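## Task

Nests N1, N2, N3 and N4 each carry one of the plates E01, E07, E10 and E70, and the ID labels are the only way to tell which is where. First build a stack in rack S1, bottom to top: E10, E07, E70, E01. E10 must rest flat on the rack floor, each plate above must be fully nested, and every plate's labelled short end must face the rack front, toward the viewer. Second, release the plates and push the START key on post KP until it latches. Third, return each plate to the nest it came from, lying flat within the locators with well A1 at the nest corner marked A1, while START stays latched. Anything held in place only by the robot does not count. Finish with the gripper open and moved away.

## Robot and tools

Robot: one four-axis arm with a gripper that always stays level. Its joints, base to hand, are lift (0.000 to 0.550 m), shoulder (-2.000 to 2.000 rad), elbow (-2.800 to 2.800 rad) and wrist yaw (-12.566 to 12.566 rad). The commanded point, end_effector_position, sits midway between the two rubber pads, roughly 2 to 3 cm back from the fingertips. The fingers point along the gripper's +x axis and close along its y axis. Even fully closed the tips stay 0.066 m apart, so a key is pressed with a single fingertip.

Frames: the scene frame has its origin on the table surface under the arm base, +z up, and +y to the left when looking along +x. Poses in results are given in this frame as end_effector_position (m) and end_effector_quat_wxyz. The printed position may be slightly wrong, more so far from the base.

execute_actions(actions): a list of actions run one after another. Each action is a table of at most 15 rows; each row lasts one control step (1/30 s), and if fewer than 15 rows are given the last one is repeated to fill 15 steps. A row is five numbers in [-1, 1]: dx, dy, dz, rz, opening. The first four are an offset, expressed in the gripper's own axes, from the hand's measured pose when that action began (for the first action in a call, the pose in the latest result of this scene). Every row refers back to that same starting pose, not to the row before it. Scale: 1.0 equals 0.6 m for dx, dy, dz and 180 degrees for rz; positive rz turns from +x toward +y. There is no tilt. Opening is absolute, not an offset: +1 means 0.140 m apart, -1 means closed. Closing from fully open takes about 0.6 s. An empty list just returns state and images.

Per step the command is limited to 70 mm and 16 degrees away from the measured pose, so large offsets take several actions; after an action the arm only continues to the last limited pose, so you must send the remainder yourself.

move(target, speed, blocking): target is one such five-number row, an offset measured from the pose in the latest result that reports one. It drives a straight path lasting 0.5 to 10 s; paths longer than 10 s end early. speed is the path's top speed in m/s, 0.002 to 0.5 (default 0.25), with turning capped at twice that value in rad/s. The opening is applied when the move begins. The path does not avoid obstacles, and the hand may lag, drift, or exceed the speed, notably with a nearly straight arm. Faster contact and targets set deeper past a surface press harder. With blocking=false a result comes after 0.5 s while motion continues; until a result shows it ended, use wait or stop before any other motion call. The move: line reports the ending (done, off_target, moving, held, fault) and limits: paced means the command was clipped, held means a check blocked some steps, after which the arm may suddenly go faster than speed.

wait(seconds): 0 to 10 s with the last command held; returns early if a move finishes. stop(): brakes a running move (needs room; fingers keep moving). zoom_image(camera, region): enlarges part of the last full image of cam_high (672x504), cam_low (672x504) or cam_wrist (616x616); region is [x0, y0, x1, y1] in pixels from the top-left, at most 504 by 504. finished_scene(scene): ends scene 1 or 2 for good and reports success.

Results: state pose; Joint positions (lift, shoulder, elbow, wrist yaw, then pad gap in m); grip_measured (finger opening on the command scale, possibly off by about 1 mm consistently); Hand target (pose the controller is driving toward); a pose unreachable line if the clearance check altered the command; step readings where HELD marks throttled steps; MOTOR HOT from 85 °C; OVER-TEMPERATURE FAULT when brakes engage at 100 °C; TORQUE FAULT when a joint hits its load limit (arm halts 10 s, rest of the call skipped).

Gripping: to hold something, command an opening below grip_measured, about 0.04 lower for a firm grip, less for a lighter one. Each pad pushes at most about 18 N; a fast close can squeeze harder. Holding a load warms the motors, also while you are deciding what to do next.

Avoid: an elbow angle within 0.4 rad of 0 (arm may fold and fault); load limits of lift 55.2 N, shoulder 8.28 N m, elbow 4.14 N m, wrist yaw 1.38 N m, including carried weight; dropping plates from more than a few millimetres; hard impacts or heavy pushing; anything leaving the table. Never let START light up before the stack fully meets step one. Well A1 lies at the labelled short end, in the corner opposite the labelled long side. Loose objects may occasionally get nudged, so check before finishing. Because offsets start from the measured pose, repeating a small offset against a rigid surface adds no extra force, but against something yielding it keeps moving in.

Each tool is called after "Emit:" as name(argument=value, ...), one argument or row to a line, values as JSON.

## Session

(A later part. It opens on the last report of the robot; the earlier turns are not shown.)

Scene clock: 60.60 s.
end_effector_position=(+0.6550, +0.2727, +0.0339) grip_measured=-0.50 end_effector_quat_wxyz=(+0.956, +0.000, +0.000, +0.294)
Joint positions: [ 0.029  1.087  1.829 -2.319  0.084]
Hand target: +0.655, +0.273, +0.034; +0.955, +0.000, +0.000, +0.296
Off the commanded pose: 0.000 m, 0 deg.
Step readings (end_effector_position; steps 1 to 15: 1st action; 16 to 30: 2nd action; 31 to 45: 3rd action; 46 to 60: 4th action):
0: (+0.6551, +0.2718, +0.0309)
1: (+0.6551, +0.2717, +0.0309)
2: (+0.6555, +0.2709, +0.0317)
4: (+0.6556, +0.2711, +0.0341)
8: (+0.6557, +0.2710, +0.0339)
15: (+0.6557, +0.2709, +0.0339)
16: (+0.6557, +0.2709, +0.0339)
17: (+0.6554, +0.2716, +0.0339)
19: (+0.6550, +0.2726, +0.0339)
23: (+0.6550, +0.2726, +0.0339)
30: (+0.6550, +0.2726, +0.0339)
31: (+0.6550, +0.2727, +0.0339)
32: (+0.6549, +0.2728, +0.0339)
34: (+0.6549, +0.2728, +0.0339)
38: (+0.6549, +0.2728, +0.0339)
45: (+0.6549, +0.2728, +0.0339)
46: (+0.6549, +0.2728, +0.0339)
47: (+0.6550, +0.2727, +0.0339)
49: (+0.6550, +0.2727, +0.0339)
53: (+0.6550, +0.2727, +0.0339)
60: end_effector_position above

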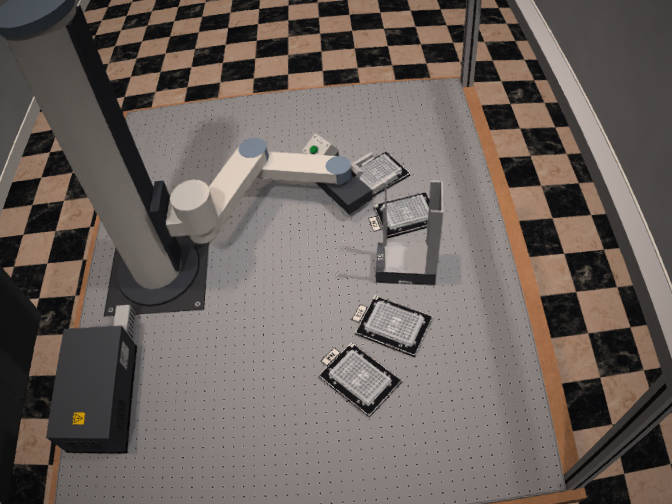

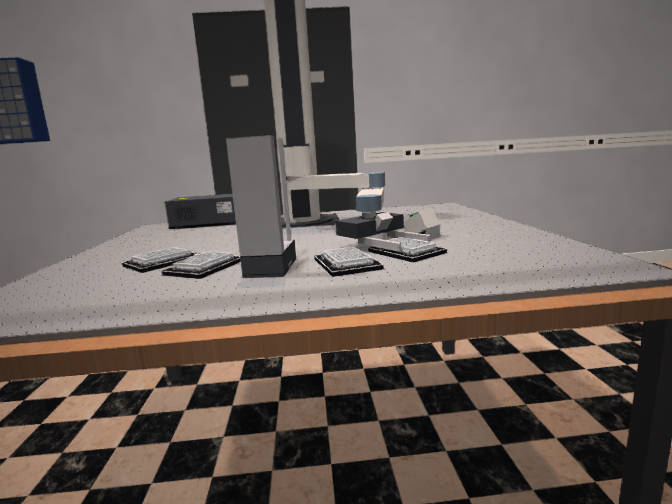

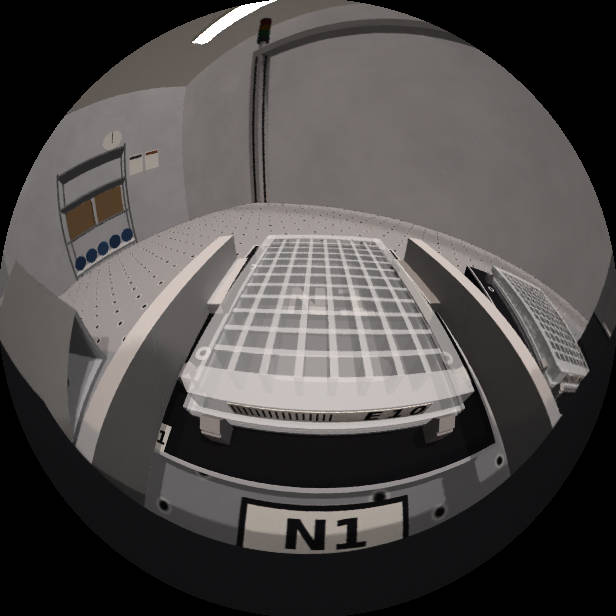

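Emit:
move(
  target=[0.23,0,-0.13,0,-0.58],
  speed=0.15,
)

Emit:
zoom_image(
  camera="cam_high",
  region=[330,130,490,290],
)

Emit:
zoom_image(
  camera="cam_low",
  region=[200,80,320,170],
)

Scene clock: 75.43 s.
end_effector_position=(+0.6838, -0.0545, +0.3459) grip_measured=-0.53 end_effector_quat_wxyz=(+1.000, +0.000, +0.000, -0.024)
Joint positions: [ 0.341  0.572  1.589 -2.209  0.083]
Hand target: +0.684, -0.055, +0.346; +1.000, +0.000, +0.000, -0.024
Off the commanded pose: 0.000 m, 0 deg.
move: done

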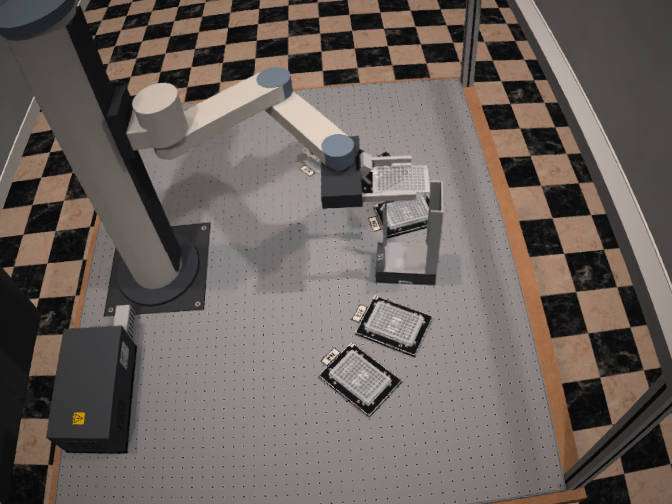

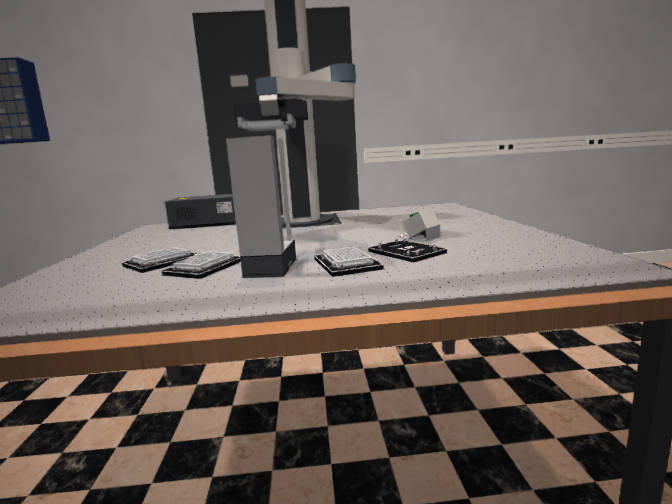

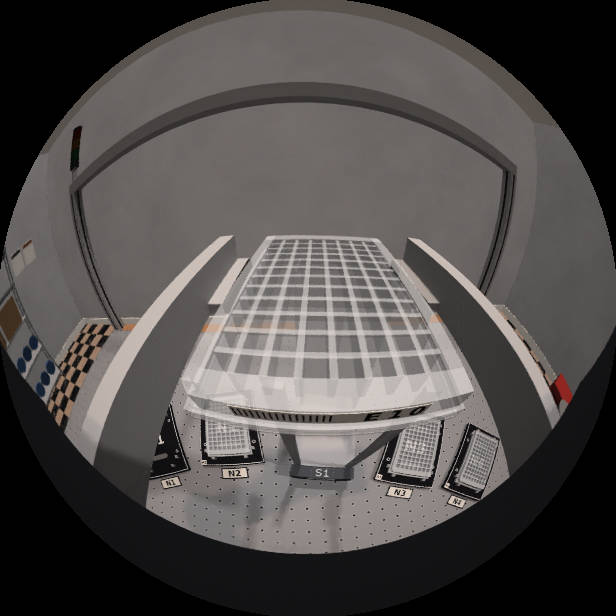

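Region (330, 130, 490, 290) of cam_high's 672x504 image, scaled by 3.150, with more detail than that image has.

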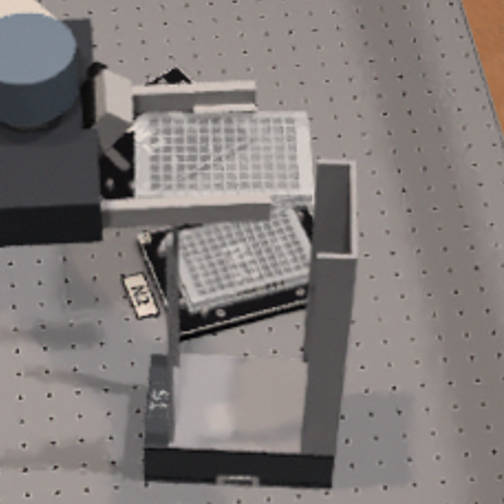

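Region (200, 80, 320, 170) of cam_low's 672x504 image, scaled by 4.200, with more detail than that image has; it fills the top 378 rows of this view, and the rest is white.

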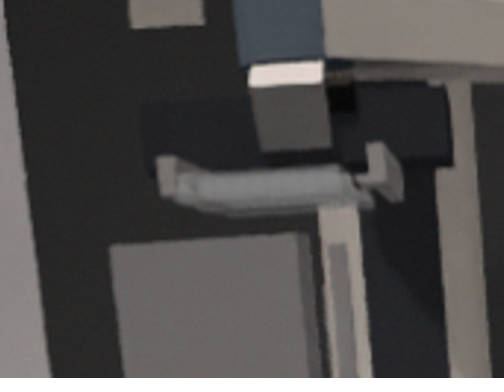

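Emit:
move(
  target=[0.048,-0.035,-0.015,-0.012,-0.58],
  speed=0.08,
)

Emit:
zoom_image(
  camera="cam_high",
  region=[360,150,460,230],
)

Emit:
zoom_image(
  camera="cam_low",
  region=[210,100,310,160],
)

Emit:
zoom_image(
  camera="cam_wrist",
  region=[130,200,510,520],
)

Scene clock: 80.37 s.
end_effector_position=(+0.7116, -0.0769, +0.3368) grip_measured=-0.53 end_effector_quat_wxyz=(+0.999, +0.000, +0.000, -0.043)
Joint positions: [ 0.332  0.463  1.765 -2.313  0.083]
Hand target: +0.712, -0.077, +0.337; +0.999, +0.000, +0.000, -0.043
Off the commanded pose: 0.000 m, 0 deg.
move: done

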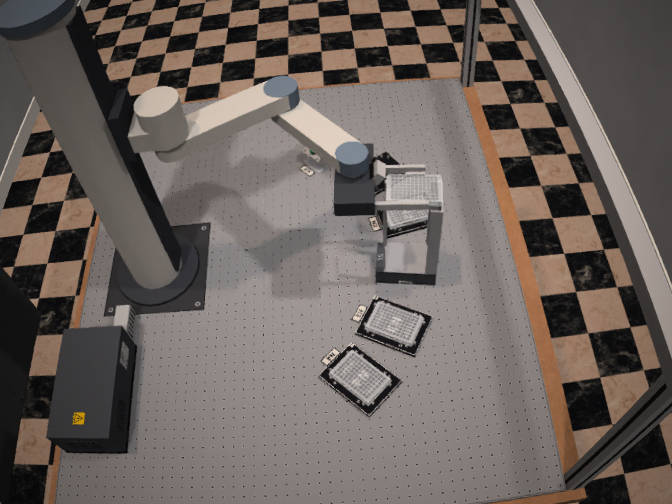

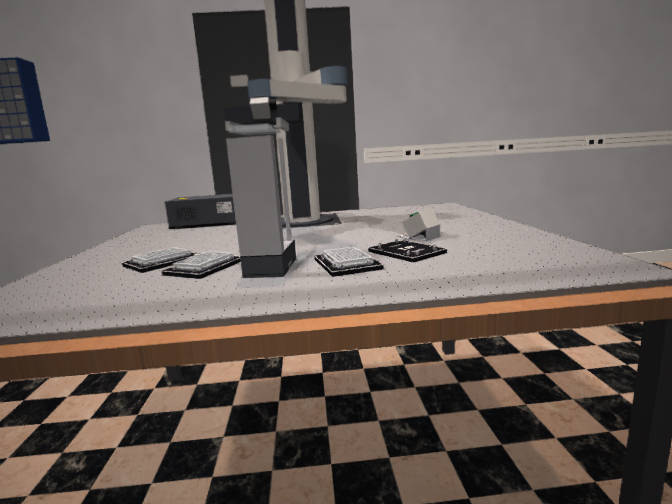

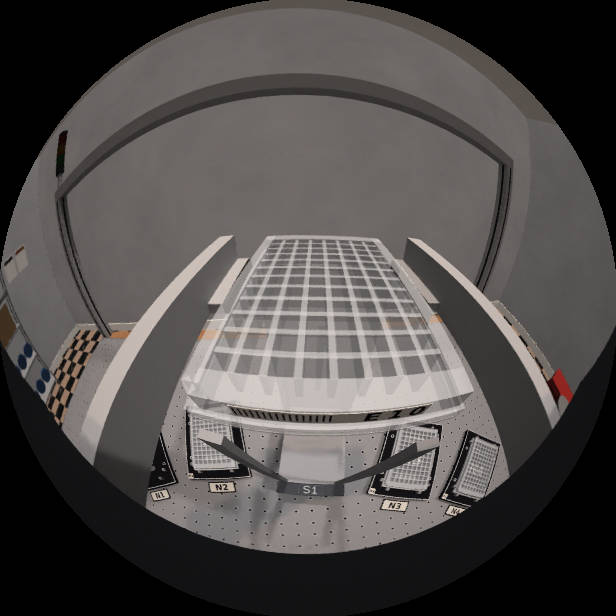

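Region (360, 150, 460, 230) of cam_high's 672x504 image, scaled by 5.040, with more detail than that image has; it fills the top 403 rows of this view, and the rest is white.

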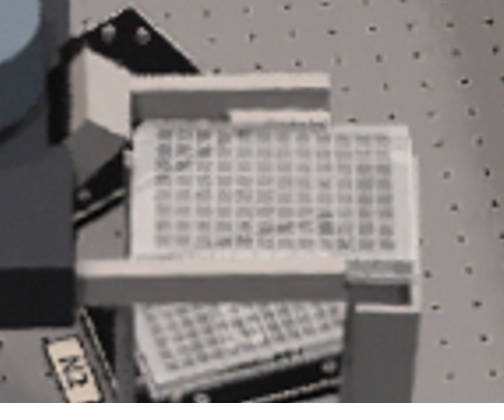

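Region (210, 100, 310, 160) of cam_low's 672x504 image, scaled by 5.040, with more detail than that image has; it fills the top 302 rows of this view, and the rest is white.

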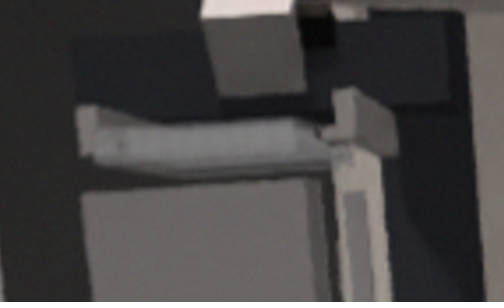

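Region (130, 200, 510, 520) of cam_wrist's 616x616 image, scaled by 1.326, with more detail than that image has; it fills the top 424 rows of this view, and the rest is white.

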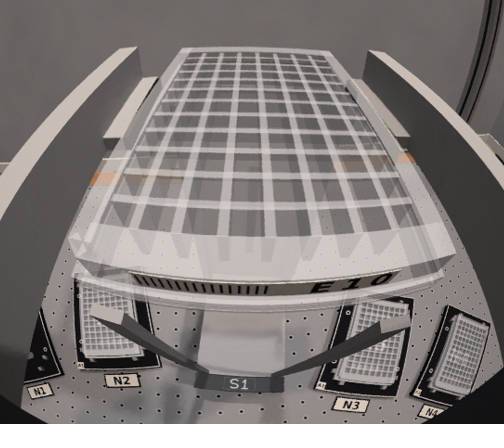

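Emit:
move(
  target=[-0.002,0,-0.012,-0.011,-0.58],
  speed=0.03,
)

Emit:
zoom_image(
  camera="cam_high",
  region=[360,150,460,230],
)

Emit:
zoom_image(
  camera="cam_wrist",
  region=[130,200,510,520],
)

Scene clock: 86.17 s.
end_effector_position=(+0.7104, -0.0768, +0.3296) grip_measured=-0.53 end_effector_quat_wxyz=(+0.998, +0.000, +0.000, -0.060)
Joint positions: [ 0.325  0.479  1.756 -2.355  0.083]
Hand target: +0.710, -0.077, +0.330; +0.998, +0.000, +0.000, -0.060
Off the commanded pose: 0.000 m, 0 deg.
move: done

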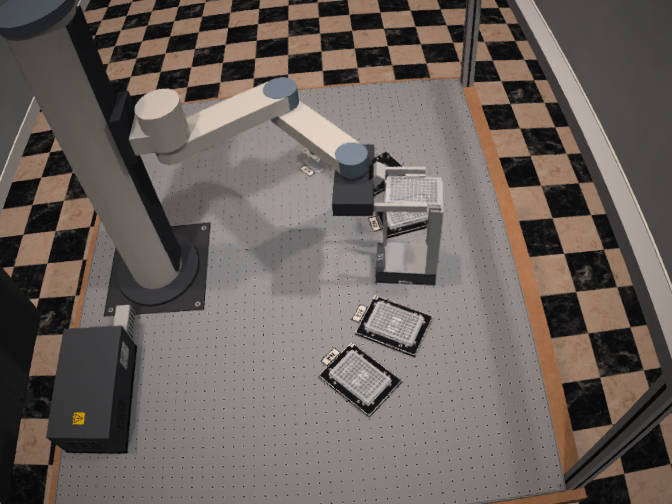

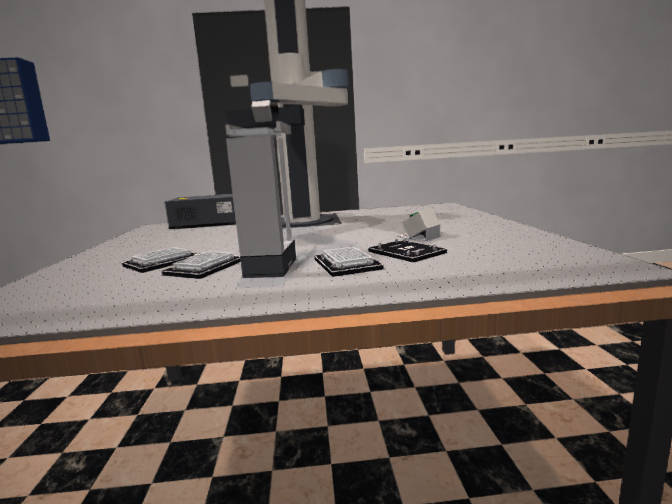

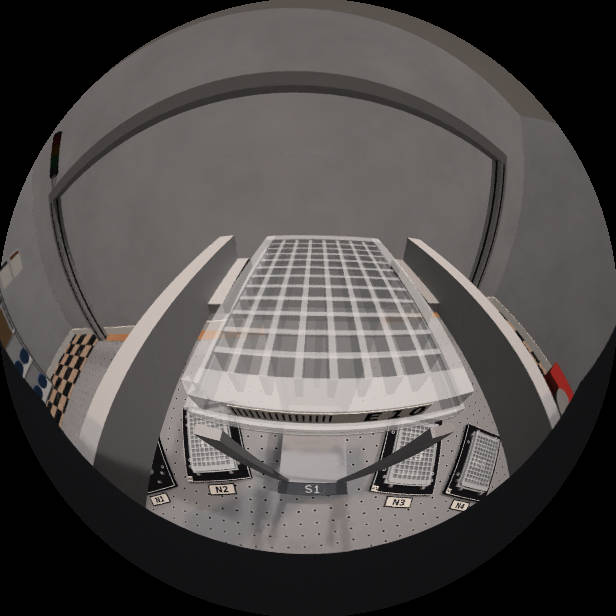

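Region (360, 150, 460, 230) of cam_high's 672x504 image, scaled by 5.040, with more detail than that image has; it fills the top 403 rows of this view, and the rest is white.

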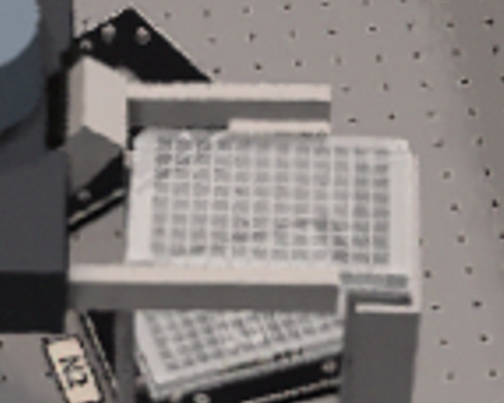

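Region (130, 200, 510, 520) of cam_wrist's 616x616 image, scaled by 1.326, with more detail than that image has; it fills the top 424 rows of this view, and the rest is white.

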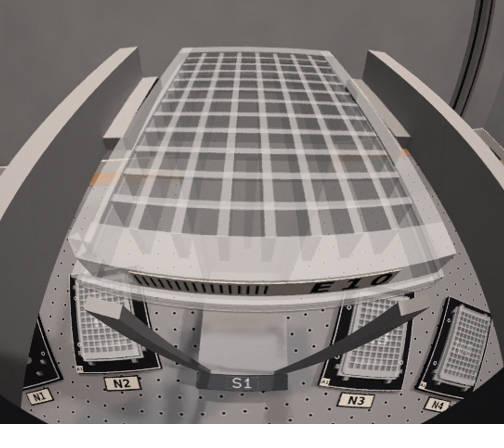

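Emit:
move(
  target=[-0.002,0,-0.014,0,-0.58],
  speed=0.01,
)

Emit:
zoom_image(
  camera="cam_high",
  region=[360,150,460,230],
)

Emit:
zoom_image(
  camera="cam_wrist",
  region=[130,200,510,520],
)

Scene clock: 90.93 s.
end_effector_position=(+0.7095, -0.0767, +0.3213) grip_measured=-0.53 end_effector_quat_wxyz=(+0.998, +0.000, +0.000, -0.060)
Joint positions: [ 0.316  0.481  1.751 -2.353  0.083]
Hand target: +0.709, -0.077, +0.321; +0.998, +0.000, +0.000, -0.060
Off the commanded pose: 0.000 m, 0 deg.
move: done

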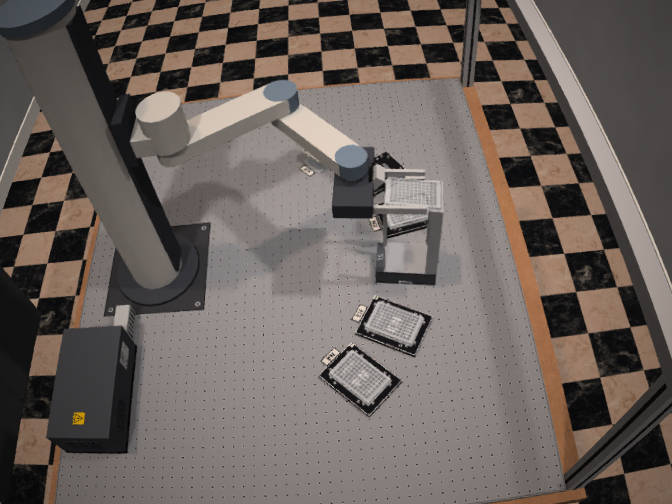

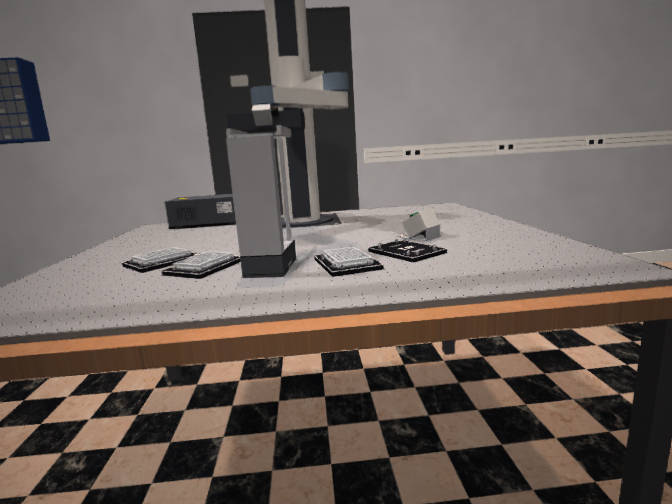

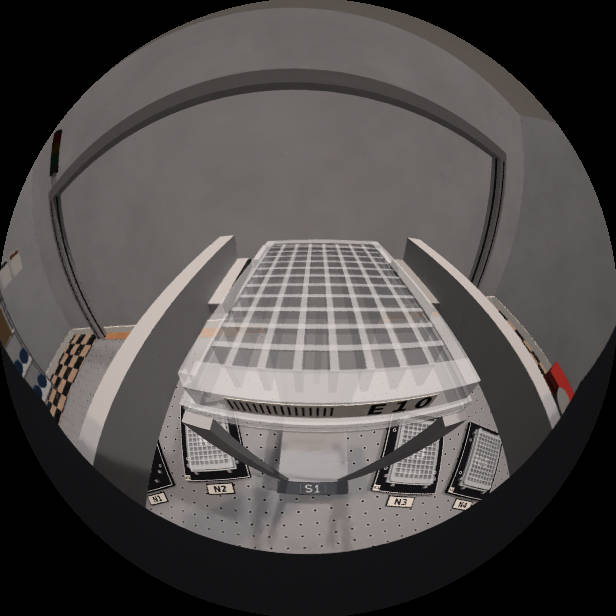

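Region (360, 150, 460, 230) of cam_high's 672x504 image, scaled by 5.040, with more detail than that image has; it fills the top 403 rows of this view, and the rest is white.

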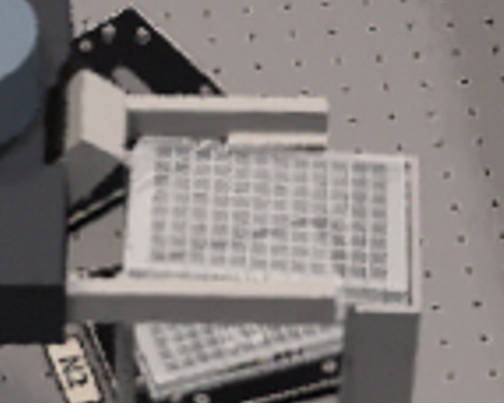

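Region (130, 200, 510, 520) of cam_wrist's 616x616 image, scaled by 1.326, with more detail than that image has; it fills the top 424 rows of this view, and the rest is white.

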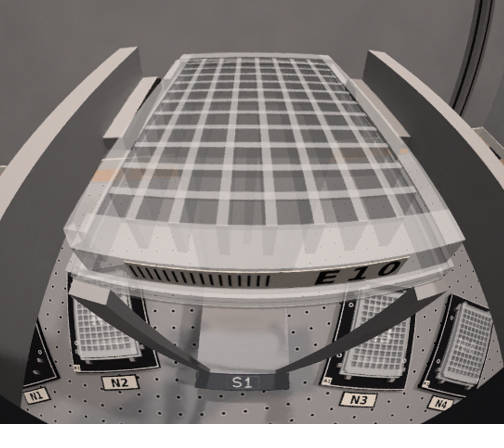

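Front caught the posts; rear is inside. Shift forward.

Emit:
move(
  target=[0.004,0,0.001,0,-0.58],
  speed=0.01,
)

Emit:
move(
  target=[0,0,-0.008,0,-0.58],
  speed=0.01,
)

Emit:
zoom_image(
  camera="cam_wrist",
  region=[130,200,510,520],
)

Scene clock: 94.67 s.
end_effector_position=(+0.7112, -0.0774, +0.3219) grip_measured=-0.55 end_effector_quat_wxyz=(+0.998, +0.000, +0.000, -0.061)
Joint positions: [ 0.317  0.476  1.761 -2.361  0.083]
Hand target: +0.712, -0.077, +0.322; +0.998, +0.000, +0.000, -0.060
Off the commanded pose: 0.001 m, 0 deg.
move: done

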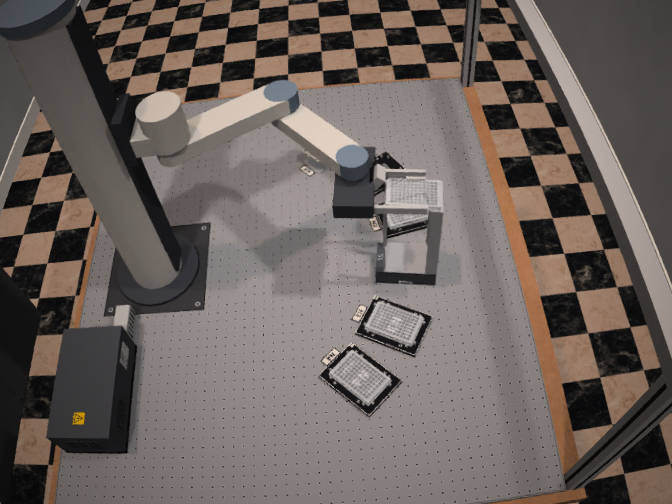

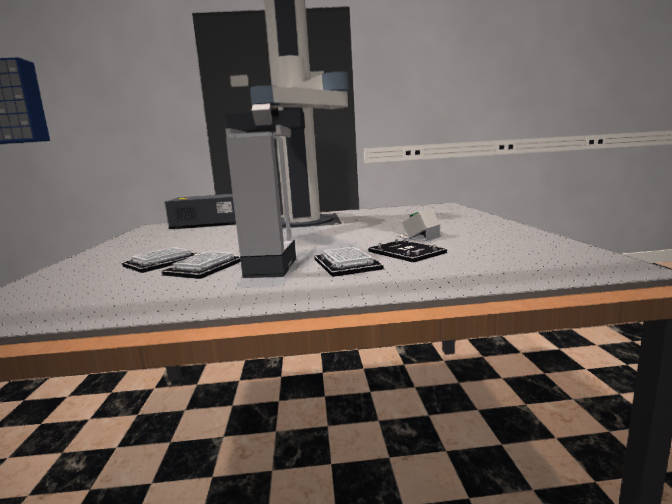

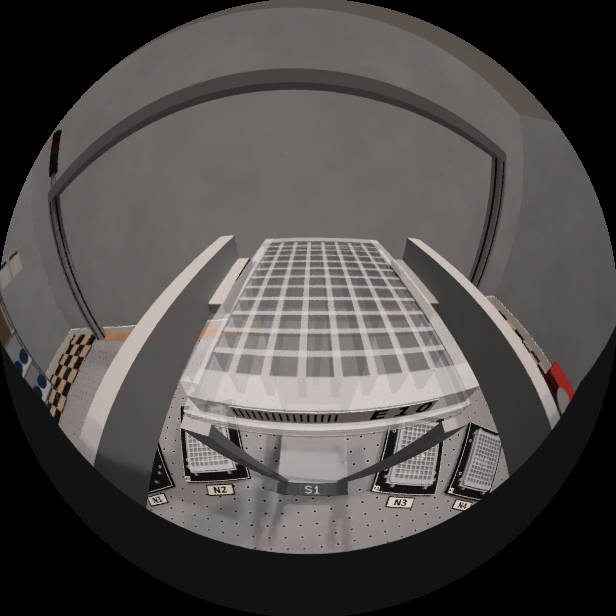

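Scene clock: 95.37 s.
end_effector_position=(+0.7107, -0.0778, +0.3172) grip_measured=-0.55 end_effector_quat_wxyz=(+0.998, +0.000, +0.000, -0.062)
Joint positions: [ 0.312  0.477  1.759 -2.361  0.083]
Hand target: +0.711, -0.077, +0.317; +0.998, +0.000, +0.000, -0.061
Off the commanded pose: 0.001 m, 0 deg.
move: done

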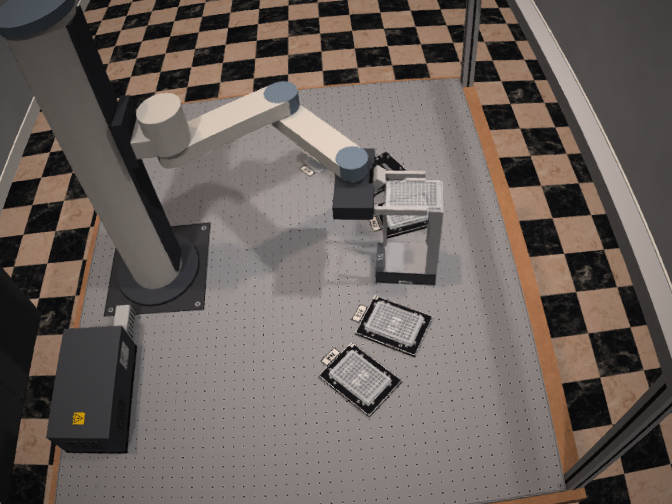

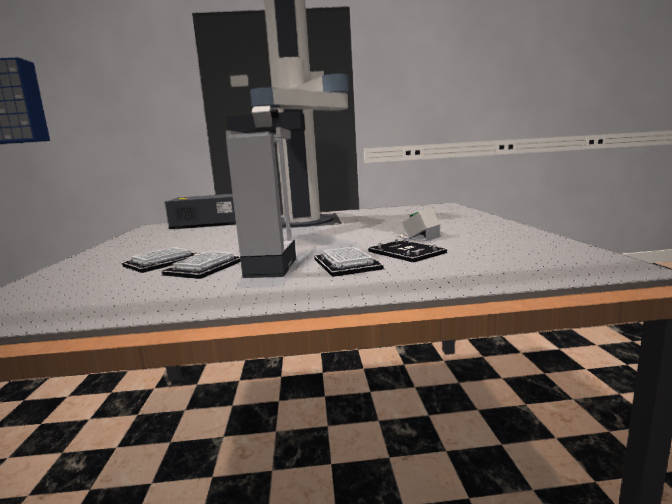

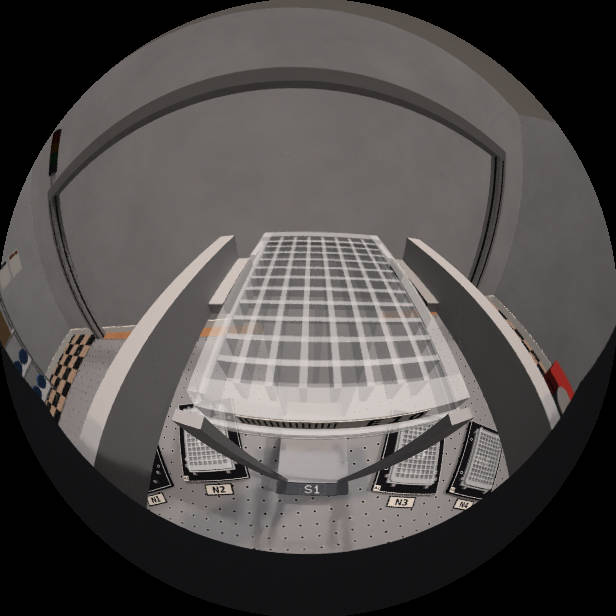

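Region (130, 200, 510, 520) of cam_wrist's 616x616 image, scaled by 1.326, with more detail than that image has; it fills the top 424 rows of this view, and the rest is white.

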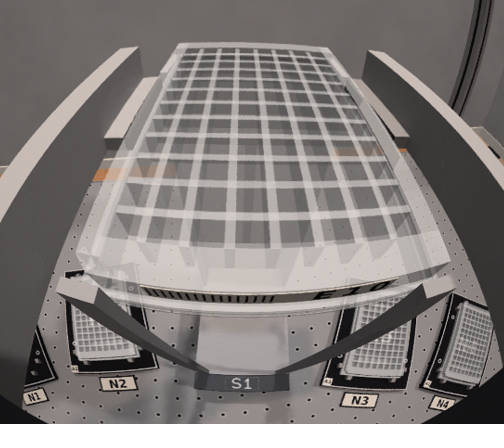

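Emit:
move(
  target=[-0.0015,0,0,0,-0.6],
  speed=0.01,
)

Emit:
move(
  target=[0,0,-0.006,0,-0.6],
  speed=0.01,
)

Emit:
zoom_image(
  camera="cam_wrist",
  region=[130,200,510,520],
)

Emit:
zoom_image(
  camera="cam_high",
  region=[370,165,450,225],
)

Scene clock: 101.37 s.
end_effector_position=(+0.7101, -0.0780, +0.3173) grip_measured=-0.55 end_effector_quat_wxyz=(+0.998, +0.000, +0.000, -0.064)
Joint positions: [ 0.312  0.479  1.755 -2.361  0.083]
Hand target: +0.710, -0.078, +0.317; +0.998, +0.000, +0.000, -0.062
Off the commanded pose: 0.000 m, 0 deg.
move: done

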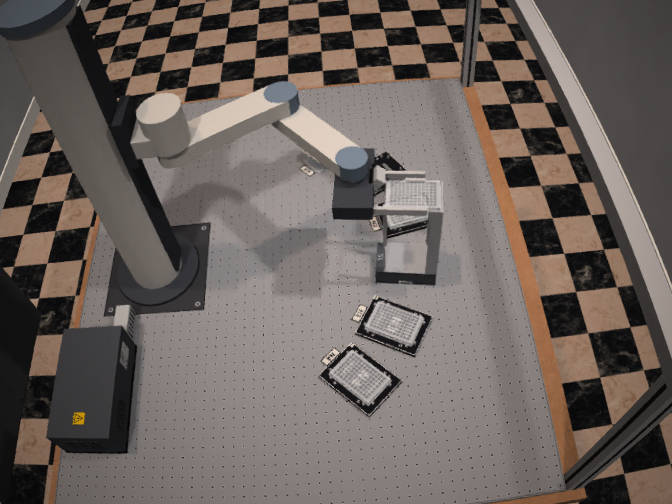

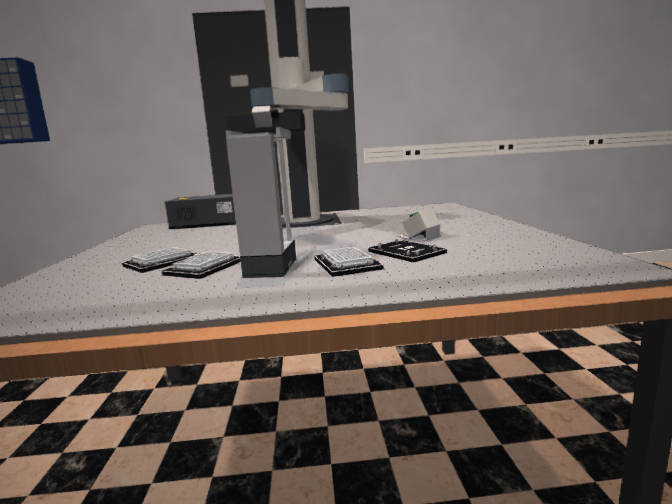

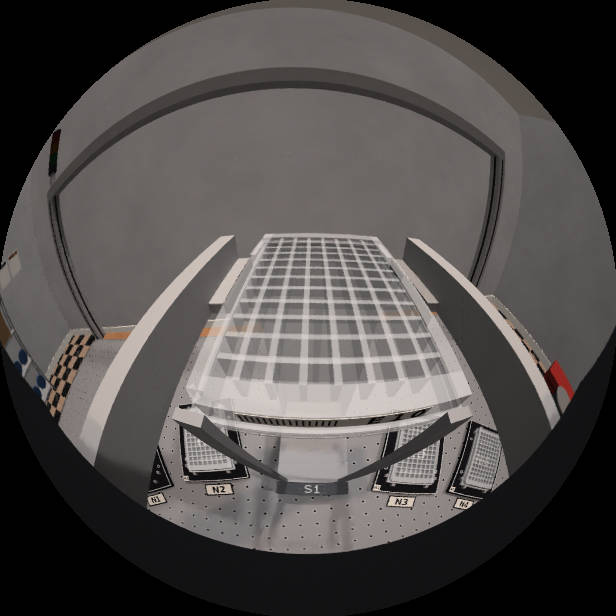

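Scene clock: 102.07 s.
end_effector_position=(+0.7105, -0.0779, +0.3138) grip_measured=-0.55 end_effector_quat_wxyz=(+0.998, +0.000, +0.000, -0.064)
Joint positions: [ 0.309  0.478  1.757 -2.364  0.083]
Hand target: +0.710, -0.078, +0.314; +0.998, +0.000, +0.000, -0.064
Off the commanded pose: 0.000 m, 0 deg.
move: done

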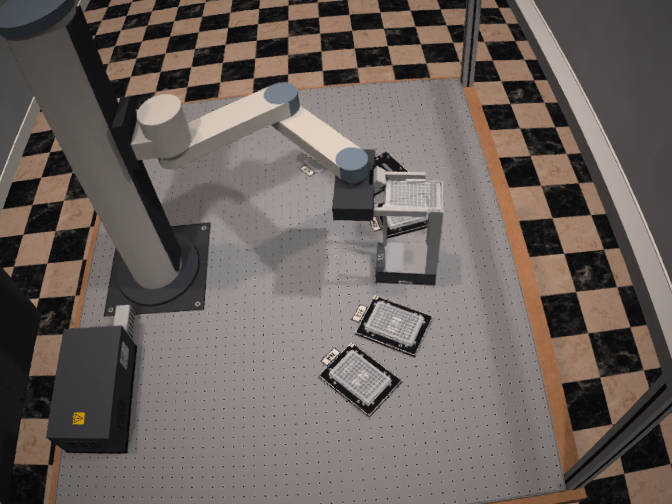

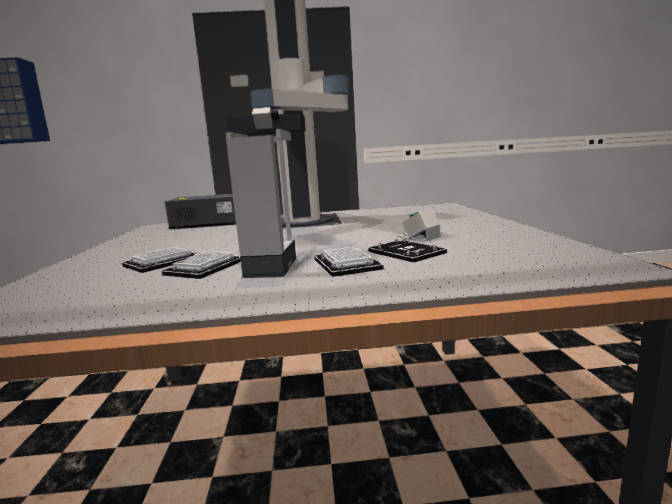

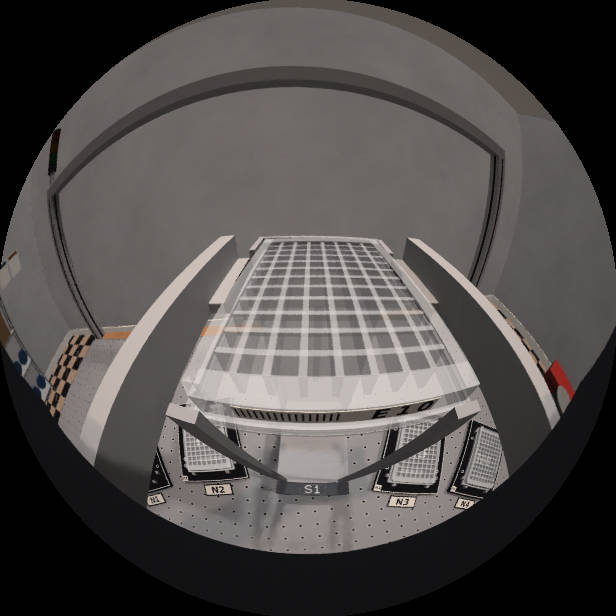

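Region (130, 200, 510, 520) of cam_wrist's 616x616 image, scaled by 1.326, with more detail than that image has; it fills the top 424 rows of this view, and the rest is white.

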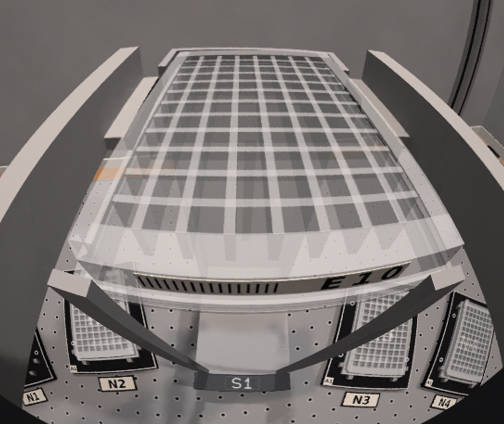

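Region (370, 165, 450, 225) of cam_high's 672x504 image, scaled by 6.300, with more detail than that image has; it fills the top 378 rows of this view, and the rest is white.

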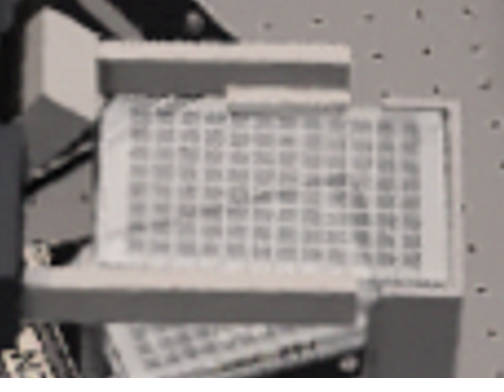

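Emit:
execute_actions(
  actions=[
    [[0.0004,0,0,-0.005,-0.6]],
    [[0,0,-0.004,0,-0.6],[0,0,-0.008,0,-0.6],[0,0,-0.012,0,-0.6],[0,0,-0.016,0,-0.6],[0,0,-0.02,0,-0.6]],
  ],
)

Emit:
zoom_image(
  camera="cam_wrist",
  region=[130,200,510,520],
)

Scene clock: 107.93 s.
end_effector_position=(+0.7109, -0.0775, +0.3017) grip_measured=-0.55 end_effector_quat_wxyz=(+0.997, +0.000, +0.000, -0.071)
Joint positions: [ 0.297  0.484  1.759 -2.386  0.083]
Hand target: +0.711, -0.078, +0.302; +0.997, +0.000, +0.000, -0.071
Off the commanded pose: 0.000 m, 0 deg.
Step readings (end_effector_position; steps 1 to 15: 1st action; 16 to 30: 2nd action):
0: (+0.7105, -0.0779, +0.3138)
1: (+0.7105, -0.0779, +0.3138)
2: (+0.7107, -0.0779, +0.3138)
4: (+0.7109, -0.0775, +0.3138)
8: (+0.7109, -0.0776, +0.3138)
15: (+0.7109, -0.0776, +0.3138)
16: (+0.7109, -0.0776, +0.3138)
17: (+0.7109, -0.0775, +0.3130)
19: (+0.7109, -0.0775, +0.3081)
23: (+0.7109, -0.0775, +0.3015)
30: end_effector_position above

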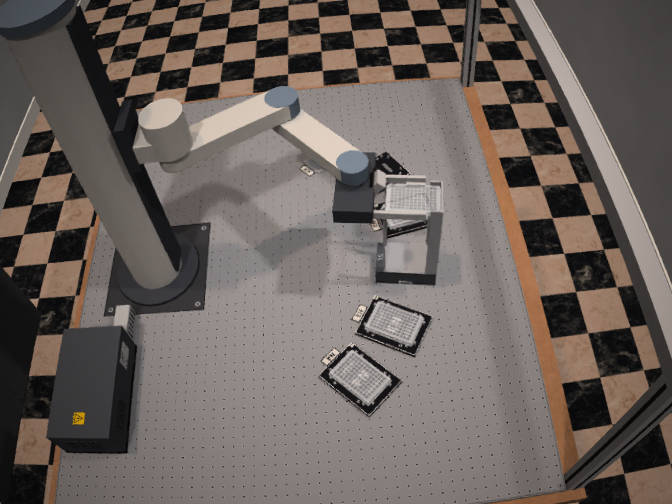

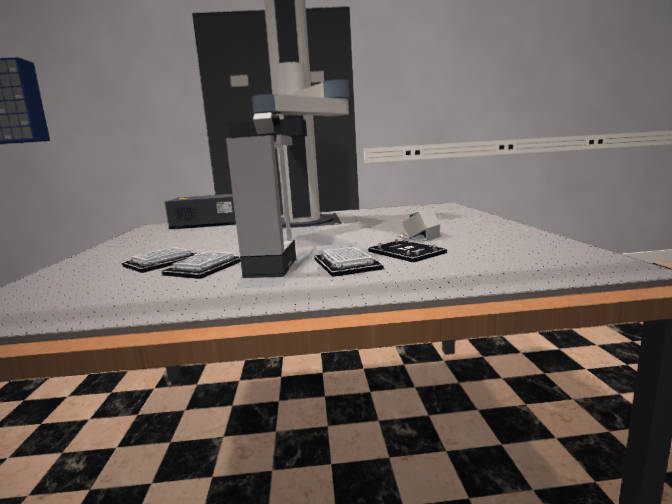

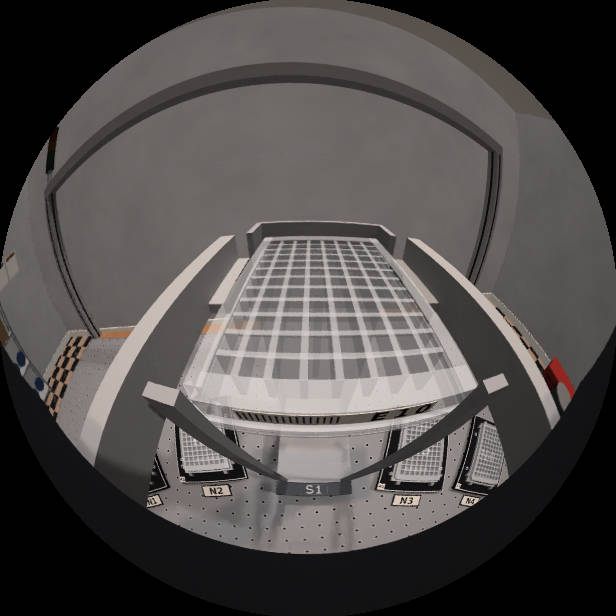

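Region (130, 200, 510, 520) of cam_wrist's 616x616 image, scaled by 1.326, with more detail than that image has; it fills the top 424 rows of this view, and the rest is white.

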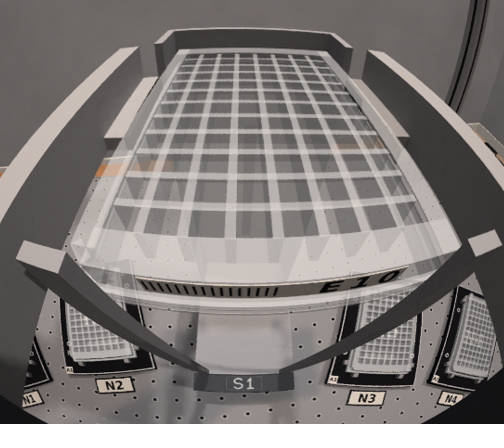

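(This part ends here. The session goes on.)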